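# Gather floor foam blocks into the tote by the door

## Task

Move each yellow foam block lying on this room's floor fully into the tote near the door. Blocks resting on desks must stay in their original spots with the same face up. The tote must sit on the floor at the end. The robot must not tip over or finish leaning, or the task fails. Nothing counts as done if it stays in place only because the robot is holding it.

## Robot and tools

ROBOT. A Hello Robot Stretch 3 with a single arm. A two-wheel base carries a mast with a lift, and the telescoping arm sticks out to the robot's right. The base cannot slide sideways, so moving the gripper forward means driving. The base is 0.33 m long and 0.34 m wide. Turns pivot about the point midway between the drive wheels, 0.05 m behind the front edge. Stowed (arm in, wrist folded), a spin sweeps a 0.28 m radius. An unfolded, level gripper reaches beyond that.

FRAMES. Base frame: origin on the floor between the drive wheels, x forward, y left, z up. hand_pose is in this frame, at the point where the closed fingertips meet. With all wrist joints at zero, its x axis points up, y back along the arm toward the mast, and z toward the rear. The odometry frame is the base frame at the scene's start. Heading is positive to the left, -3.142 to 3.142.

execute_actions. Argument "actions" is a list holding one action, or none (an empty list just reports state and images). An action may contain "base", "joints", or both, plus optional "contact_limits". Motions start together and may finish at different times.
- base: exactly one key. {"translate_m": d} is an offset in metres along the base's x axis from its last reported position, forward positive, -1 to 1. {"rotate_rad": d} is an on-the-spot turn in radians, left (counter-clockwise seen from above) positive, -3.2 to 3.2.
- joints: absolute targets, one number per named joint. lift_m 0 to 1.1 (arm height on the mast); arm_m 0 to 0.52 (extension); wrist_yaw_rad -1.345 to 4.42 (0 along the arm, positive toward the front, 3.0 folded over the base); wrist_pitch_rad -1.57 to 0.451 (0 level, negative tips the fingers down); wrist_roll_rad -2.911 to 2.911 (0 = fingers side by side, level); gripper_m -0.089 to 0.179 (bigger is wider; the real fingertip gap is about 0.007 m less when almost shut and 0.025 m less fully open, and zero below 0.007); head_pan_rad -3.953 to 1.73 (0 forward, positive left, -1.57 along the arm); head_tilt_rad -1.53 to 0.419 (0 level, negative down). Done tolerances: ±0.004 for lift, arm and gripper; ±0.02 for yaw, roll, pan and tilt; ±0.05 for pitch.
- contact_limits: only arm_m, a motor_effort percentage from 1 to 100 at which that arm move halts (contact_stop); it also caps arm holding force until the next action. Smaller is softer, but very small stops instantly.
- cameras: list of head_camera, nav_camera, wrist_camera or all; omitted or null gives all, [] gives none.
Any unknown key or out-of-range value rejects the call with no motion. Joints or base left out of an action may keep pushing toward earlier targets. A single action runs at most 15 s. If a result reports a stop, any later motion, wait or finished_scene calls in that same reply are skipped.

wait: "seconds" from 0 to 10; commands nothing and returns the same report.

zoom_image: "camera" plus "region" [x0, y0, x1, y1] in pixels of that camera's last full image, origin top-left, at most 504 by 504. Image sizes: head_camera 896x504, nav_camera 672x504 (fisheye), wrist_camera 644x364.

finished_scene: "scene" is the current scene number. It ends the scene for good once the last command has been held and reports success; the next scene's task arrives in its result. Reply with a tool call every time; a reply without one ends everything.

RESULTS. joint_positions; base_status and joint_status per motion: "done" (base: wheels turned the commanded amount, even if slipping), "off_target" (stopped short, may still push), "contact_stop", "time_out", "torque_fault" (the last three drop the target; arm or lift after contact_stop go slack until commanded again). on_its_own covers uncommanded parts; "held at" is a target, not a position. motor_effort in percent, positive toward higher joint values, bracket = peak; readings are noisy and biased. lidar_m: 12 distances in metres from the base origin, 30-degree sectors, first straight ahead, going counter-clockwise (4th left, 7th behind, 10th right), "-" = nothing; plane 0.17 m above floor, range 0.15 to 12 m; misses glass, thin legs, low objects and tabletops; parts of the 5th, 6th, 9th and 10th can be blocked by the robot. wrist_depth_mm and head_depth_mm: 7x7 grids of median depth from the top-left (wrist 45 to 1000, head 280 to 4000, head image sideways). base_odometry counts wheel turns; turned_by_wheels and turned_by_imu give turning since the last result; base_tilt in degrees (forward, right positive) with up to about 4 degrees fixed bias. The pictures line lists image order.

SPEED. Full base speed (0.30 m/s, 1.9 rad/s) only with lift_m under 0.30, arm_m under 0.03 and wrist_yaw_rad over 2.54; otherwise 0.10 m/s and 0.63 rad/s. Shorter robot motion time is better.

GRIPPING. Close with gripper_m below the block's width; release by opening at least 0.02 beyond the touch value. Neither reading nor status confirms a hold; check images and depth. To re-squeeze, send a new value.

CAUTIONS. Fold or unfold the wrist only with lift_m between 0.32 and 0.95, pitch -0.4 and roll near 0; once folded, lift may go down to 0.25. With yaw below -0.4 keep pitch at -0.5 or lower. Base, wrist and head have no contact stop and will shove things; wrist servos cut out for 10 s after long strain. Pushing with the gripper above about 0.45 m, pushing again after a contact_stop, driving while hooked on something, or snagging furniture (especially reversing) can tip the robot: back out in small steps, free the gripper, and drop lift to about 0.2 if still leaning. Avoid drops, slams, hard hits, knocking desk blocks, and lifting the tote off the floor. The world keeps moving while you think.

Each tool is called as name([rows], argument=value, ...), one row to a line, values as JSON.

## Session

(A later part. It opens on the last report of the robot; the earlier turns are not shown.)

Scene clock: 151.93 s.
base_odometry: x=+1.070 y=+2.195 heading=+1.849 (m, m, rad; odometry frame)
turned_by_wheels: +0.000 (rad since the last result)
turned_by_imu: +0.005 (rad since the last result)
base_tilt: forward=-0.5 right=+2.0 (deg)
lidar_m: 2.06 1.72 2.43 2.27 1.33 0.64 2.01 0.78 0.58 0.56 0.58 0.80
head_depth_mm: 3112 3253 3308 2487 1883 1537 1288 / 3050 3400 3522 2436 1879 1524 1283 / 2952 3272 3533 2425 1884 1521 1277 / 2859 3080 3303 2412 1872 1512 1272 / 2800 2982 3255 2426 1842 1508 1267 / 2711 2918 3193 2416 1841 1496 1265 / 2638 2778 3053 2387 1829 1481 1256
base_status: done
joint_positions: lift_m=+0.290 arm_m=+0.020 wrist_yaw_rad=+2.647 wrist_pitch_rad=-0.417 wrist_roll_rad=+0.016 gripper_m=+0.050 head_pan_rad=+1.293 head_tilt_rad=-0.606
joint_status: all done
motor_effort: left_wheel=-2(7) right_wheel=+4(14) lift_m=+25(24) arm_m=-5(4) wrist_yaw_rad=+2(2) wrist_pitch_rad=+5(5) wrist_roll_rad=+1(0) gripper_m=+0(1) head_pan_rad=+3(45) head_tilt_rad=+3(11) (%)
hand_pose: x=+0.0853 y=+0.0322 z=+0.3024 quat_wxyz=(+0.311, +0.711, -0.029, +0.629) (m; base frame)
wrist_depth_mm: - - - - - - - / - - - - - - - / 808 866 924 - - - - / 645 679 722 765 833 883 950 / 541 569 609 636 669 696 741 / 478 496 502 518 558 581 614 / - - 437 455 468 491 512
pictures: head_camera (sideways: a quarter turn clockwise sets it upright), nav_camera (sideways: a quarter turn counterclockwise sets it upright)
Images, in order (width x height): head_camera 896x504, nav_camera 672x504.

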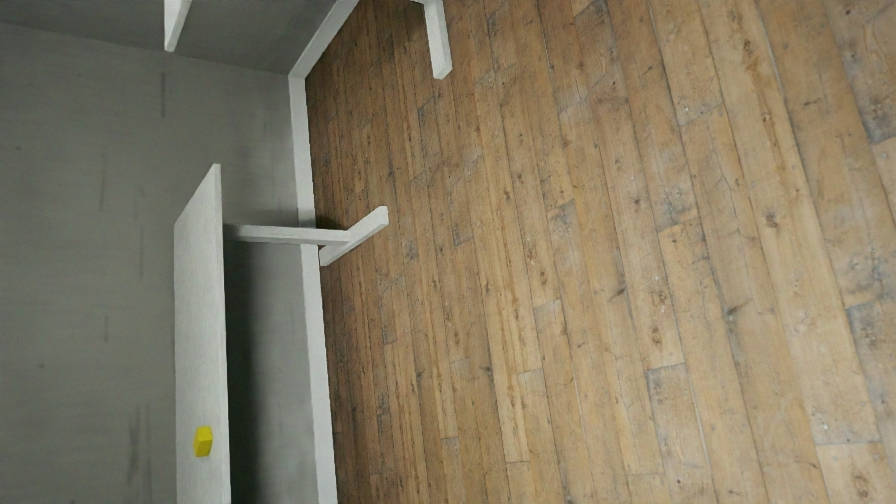

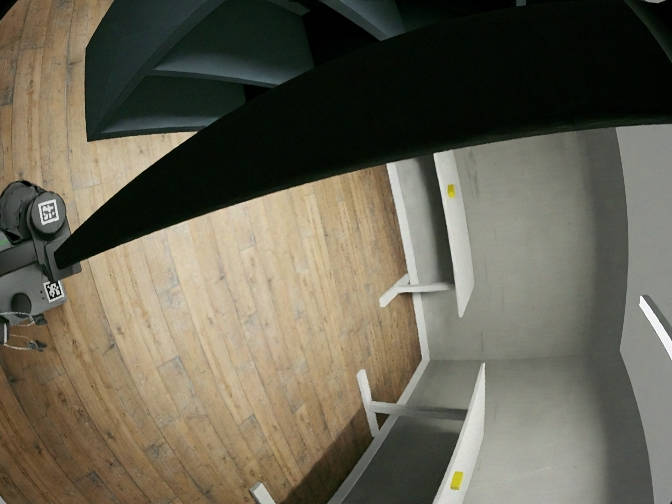

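Mast hides a part.

execute_actions([
  {"base":{"rotate_rad":1.57},"joints":{"head_pan_rad":0.0}},
], cameras=["nav_camera","head_camera"])

Scene clock: 161.83 s.
base_odometry: x=+1.070 y=+2.195 heading=-2.865 (m, m, rad; odometry frame)
turned_by_wheels: +1.570 (rad since the last result)
turned_by_imu: +1.580 (rad since the last result)
base_tilt: forward=-0.5 right=+2.0 (deg)
lidar_m: 2.26 1.32 0.64 1.99 0.78 0.57 0.56 0.58 0.80 2.07 1.73 2.42
head_depth_mm: 2726 2936 3225 2473 1911 1534 1290 / 2712 2868 3277 2453 1882 1527 1283 / 2734 2864 3236 2437 1889 1524 1281 / 2768 2920 3200 2447 1866 1512 1269 / 2716 2891 3180 2407 1845 1510 1266 / 2659 2873 3002 2390 1848 1507 1267 / 1894 2071 2113 2143 1719 1490 1259
base_status: done
joint_positions: lift_m=+0.290 arm_m=+0.020 wrist_yaw_rad=+2.647 wrist_pitch_rad=-0.417 wrist_roll_rad=+0.016 gripper_m=+0.050 head_pan_rad=+0.007 head_tilt_rad=-0.605
joint_status: all done
motor_effort: left_wheel=-2(8) right_wheel=+4(16) lift_m=+25(24) arm_m=-4(5) wrist_yaw_rad=+2(3) wrist_pitch_rad=+5(5) wrist_roll_rad=+0(1) gripper_m=+0(1) head_pan_rad=-4(42) head_tilt_rad=+3(2) (%)
hand_pose: x=+0.0853 y=+0.0322 z=+0.3024 quat_wxyz=(+0.311, +0.711, -0.029, +0.629) (m; base frame)
wrist_depth_mm: - - - 720 - - - / - - - 814 - - - / 802 858 912 842 944 - - / 653 678 732 775 819 872 971 / 543 575 608 627 672 707 747 / 479 492 495 520 560 580 615 / - - 439 457 470 490 513
pictures: head_camera (sideways: a quarter turn clockwise sets it upright), nav_camera (sideways: a quarter turn counterclockwise sets it upright)
Images, in order (width x height): head_camera 896x504, nav_camera 672x504.

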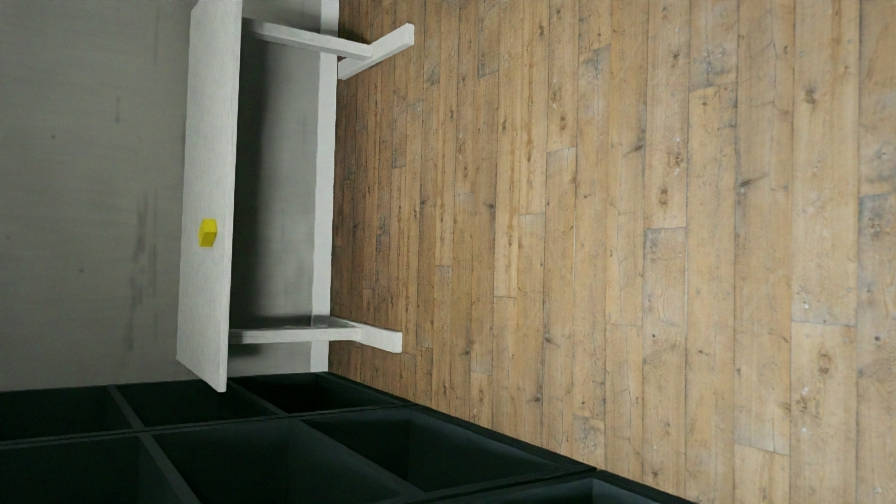

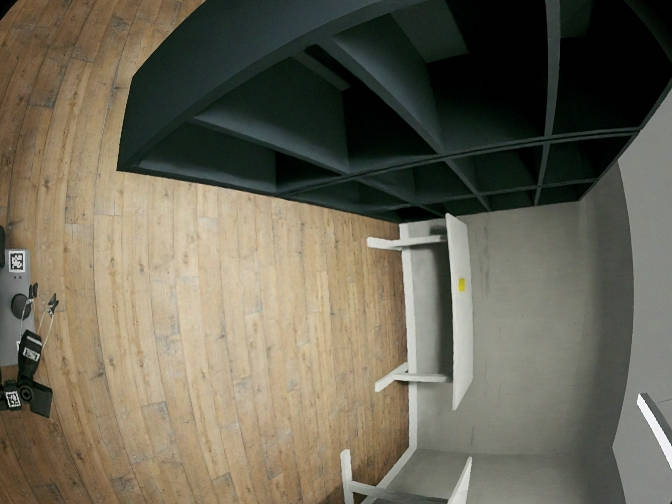

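execute_actions([
  {"joints":{"head_pan_rad":-0.85}},
], cameras=["nav_camera","head_camera"])

Scene clock: 171.93 s.
base_odometry: x=+1.070 y=+2.195 heading=-2.865 (m, m, rad; odometry frame)
turned_by_wheels: +0.000 (rad since the last result)
turned_by_imu: +0.001 (rad since the last result)
base_tilt: forward=-0.5 right=+2.0 (deg)
lidar_m: 2.27 1.32 0.64 1.99 0.78 0.57 0.55 0.58 0.80 2.07 1.72 2.43
head_depth_mm: 1884 1734 2130 2217 1890 1534 1295 / 2019 1905 2349 2411 1820 1522 1282 / 2158 2135 2551 2436 1877 1518 1280 / 2345 2146 2790 2437 1856 1508 1270 / 2535 2324 2873 2403 1840 1499 1262 / 2760 3056 3229 2395 1839 1492 1262 / 3058 3374 3435 2367 1830 1493 1258
base_status: not commanded
joint_positions: lift_m=+0.290 arm_m=+0.020 wrist_yaw_rad=+2.647 wrist_pitch_rad=-0.417 wrist_roll_rad=+0.016 gripper_m=+0.050 head_pan_rad=-0.843 head_tilt_rad=-0.605
joint_status: all done
motor_effort: left_wheel=-2(2) right_wheel=+4(4) lift_m=+24(24) arm_m=-4(4) wrist_yaw_rad=+2(2) wrist_pitch_rad=+5(5) wrist_roll_rad=+0(0) gripper_m=+0(1) head_pan_rad=-3(42) head_tilt_rad=+3(3) (%)
hand_pose: x=+0.0853 y=+0.0322 z=+0.3024 quat_wxyz=(+0.311, +0.711, -0.029, +0.629) (m; base frame)
wrist_depth_mm: - - - 716 - - - / - - - 797 - - - / 803 857 930 848 934 - - / 645 689 728 774 820 883 958 / 540 567 605 634 669 695 746 / 475 495 500 517 560 576 608 / - - 440 455 470 489 512
pictures: head_camera (sideways: a quarter turn clockwise sets it upright), nav_camera (sideways: a quarter turn counterclockwise sets it upright)
Images, in order (width x height): head_camera 896x504, nav_camera 672x504.

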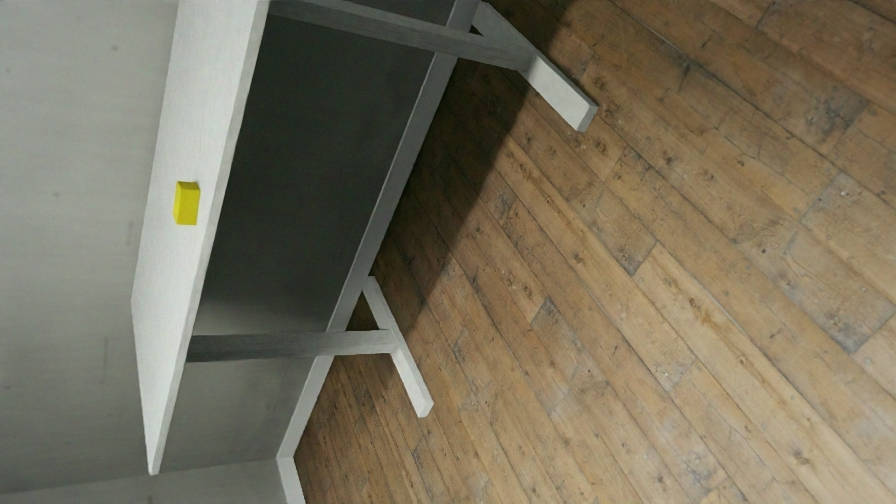

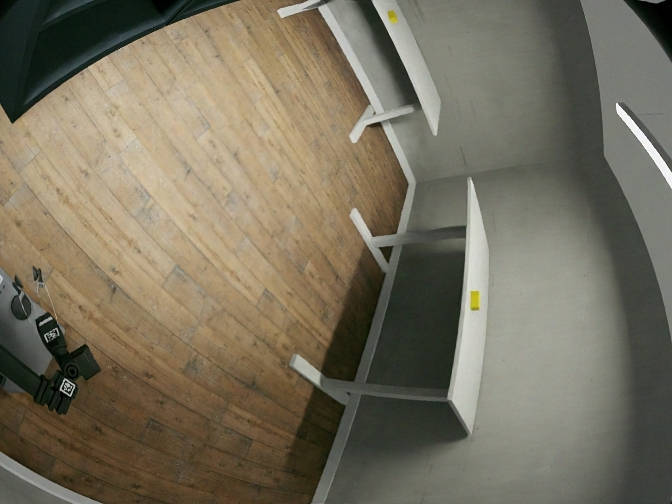

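execute_actions([
  {"base":{"rotate_rad":1.56},"joints":{"head_pan_rad":-1.35}},
], cameras=[])

execute_actions([
  {"base":{"translate_m":1.0}},
], cameras=["nav_camera","head_camera"])

Scene clock: 181.80 s.
base_odometry: x=+1.070 y=+2.195 heading=-1.305 (m, m, rad; odometry frame)
turned_by_wheels: +1.560 (rad since the last result)
turned_by_imu: +1.570 (rad since the last result)
base_tilt: forward=-0.7 right=+1.9 (deg)
lidar_m: 2.05 0.79 0.58 0.56 0.58 0.79 2.07 1.72 2.42 2.26 1.34 0.64
head_depth_mm: 2662 2773 3138 2486 1904 1535 1292 / 2747 2851 3159 2474 1869 1510 1277 / 2762 2911 3167 2442 1883 1517 1275 / 2657 2949 3089 2450 1876 1530 1274 / 1960 2144 2168 2240 1813 1507 1272 / 1165 1248 1401 1496 1686 1479 1257 / 1154 1232 1422 1390 1190 1393 1230
base_status: done
joint_positions: lift_m=+0.290 arm_m=+0.020 wrist_yaw_rad=+2.647 wrist_pitch_rad=-0.417 wrist_roll_rad=+0.016 gripper_m=+0.050 head_pan_rad=-1.343 head_tilt_rad=-0.605
joint_status: all done
motor_effort: left_wheel=-2(8) right_wheel=+3(16) lift_m=+24(24) arm_m=-5(4) wrist_yaw_rad=+2(3) wrist_pitch_rad=+6(5) wrist_roll_rad=+0(0) gripper_m=+0(0) head_pan_rad=-4(33) head_tilt_rad=+2(2) (%)
hand_pose: x=+0.0853 y=+0.0322 z=+0.3024 quat_wxyz=(+0.311, +0.711, -0.029, +0.629) (m; base frame)
wrist_depth_mm: 482 532 594 683 791 924 - / 513 573 642 734 861 - - / 552 616 703 803 966 - - / 585 653 706 771 816 890 961 / 543 571 610 638 669 702 741 / 480 492 503 519 558 576 607 / - - 439 454 463 493 515
pictures: none
No camera images: the call's "cameras" was empty. Leave "cameras" out to get every camera's image.

Scene clock: 186.80 s.
base_odometry: x=+1.332 y=+1.230 heading=-1.305 (m, m, rad; odometry frame)
turned_by_wheels: +0.000 (rad since the last result)
turned_by_imu: +0.004 (rad since the last result)
base_tilt: forward=-0.4 right=+1.9 (deg)
lidar_m: 1.67 0.75 0.57 0.55 0.57 0.79 2.24 0.58 0.42 0.41 2.37 1.74
head_depth_mm: 679 523 425 412 455 519 604 / 2684 2893 1680 976 680 564 636 / 2787 3008 3219 2470 1873 1487 1228 / 2813 3066 3338 2426 1861 1512 1272 / 2854 3159 3370 2422 1859 1500 1269 / 2933 3243 3390 2403 1850 1505 1260 / 2988 3145 3151 2360 1843 1503 1256
base_status: done
joint_positions: lift_m=+0.290 arm_m=+0.020 wrist_yaw_rad=+2.647 wrist_pitch_rad=-0.417 wrist_roll_rad=+0.016 gripper_m=+0.050 head_pan_rad=-1.343 head_tilt_rad=-0.605
joint_status: not commanded
motor_effort: left_wheel=-2(6) right_wheel=+3(13) lift_m=+24(25) arm_m=-4(4) wrist_yaw_rad=+2(2) wrist_pitch_rad=+5(6) wrist_roll_rad=+1(0) gripper_m=+0(0) head_pan_rad=-3(4) head_tilt_rad=+2(2) (%)
hand_pose: x=+0.0853 y=+0.0323 z=+0.3024 quat_wxyz=(+0.311, +0.711, -0.029, +0.629) (m; base frame)
wrist_depth_mm: 479 523 591 669 749 883 - / 510 560 632 726 829 - - / 547 612 698 801 950 - - / 574 637 708 769 820 895 897 / 543 564 609 639 669 704 737 / 478 493 499 520 561 582 611 / - - 440 453 468 488 513
pictures: head_camera (sideways: a quarter turn clockwise sets it upright), nav_camera (sideways: a quarter turn counterclockwise sets it upright)
Images, in order (width x height): head_camera 896x504, nav_camera 672x504.

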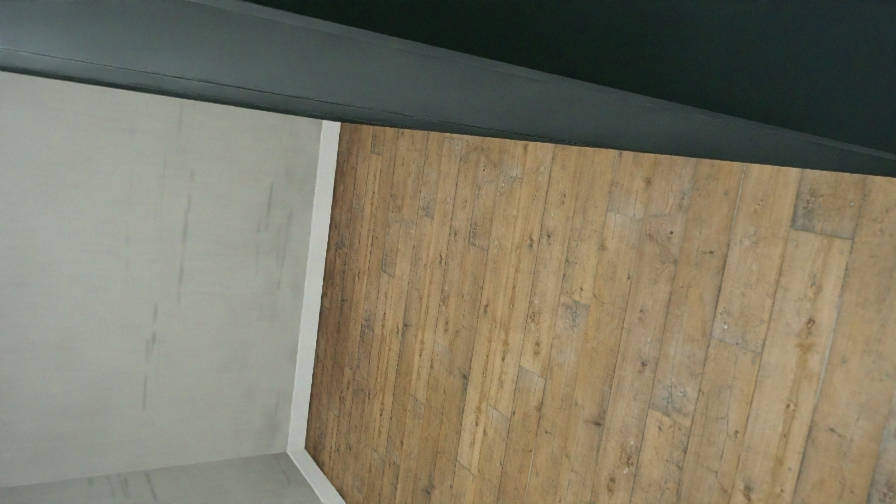

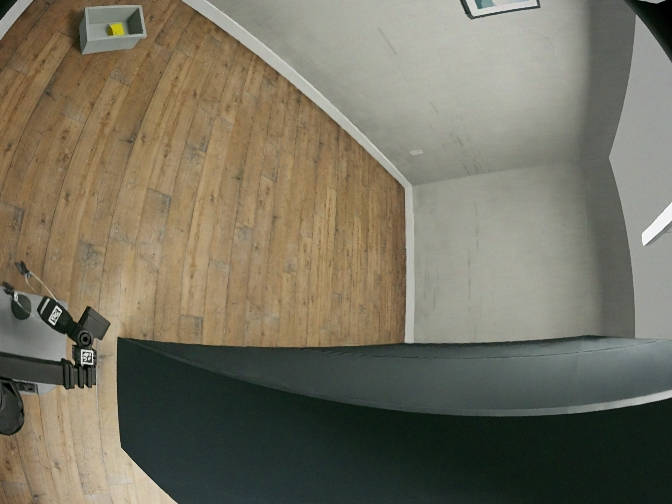

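finished_scene(scene=2)

The scene is finished: the task was done.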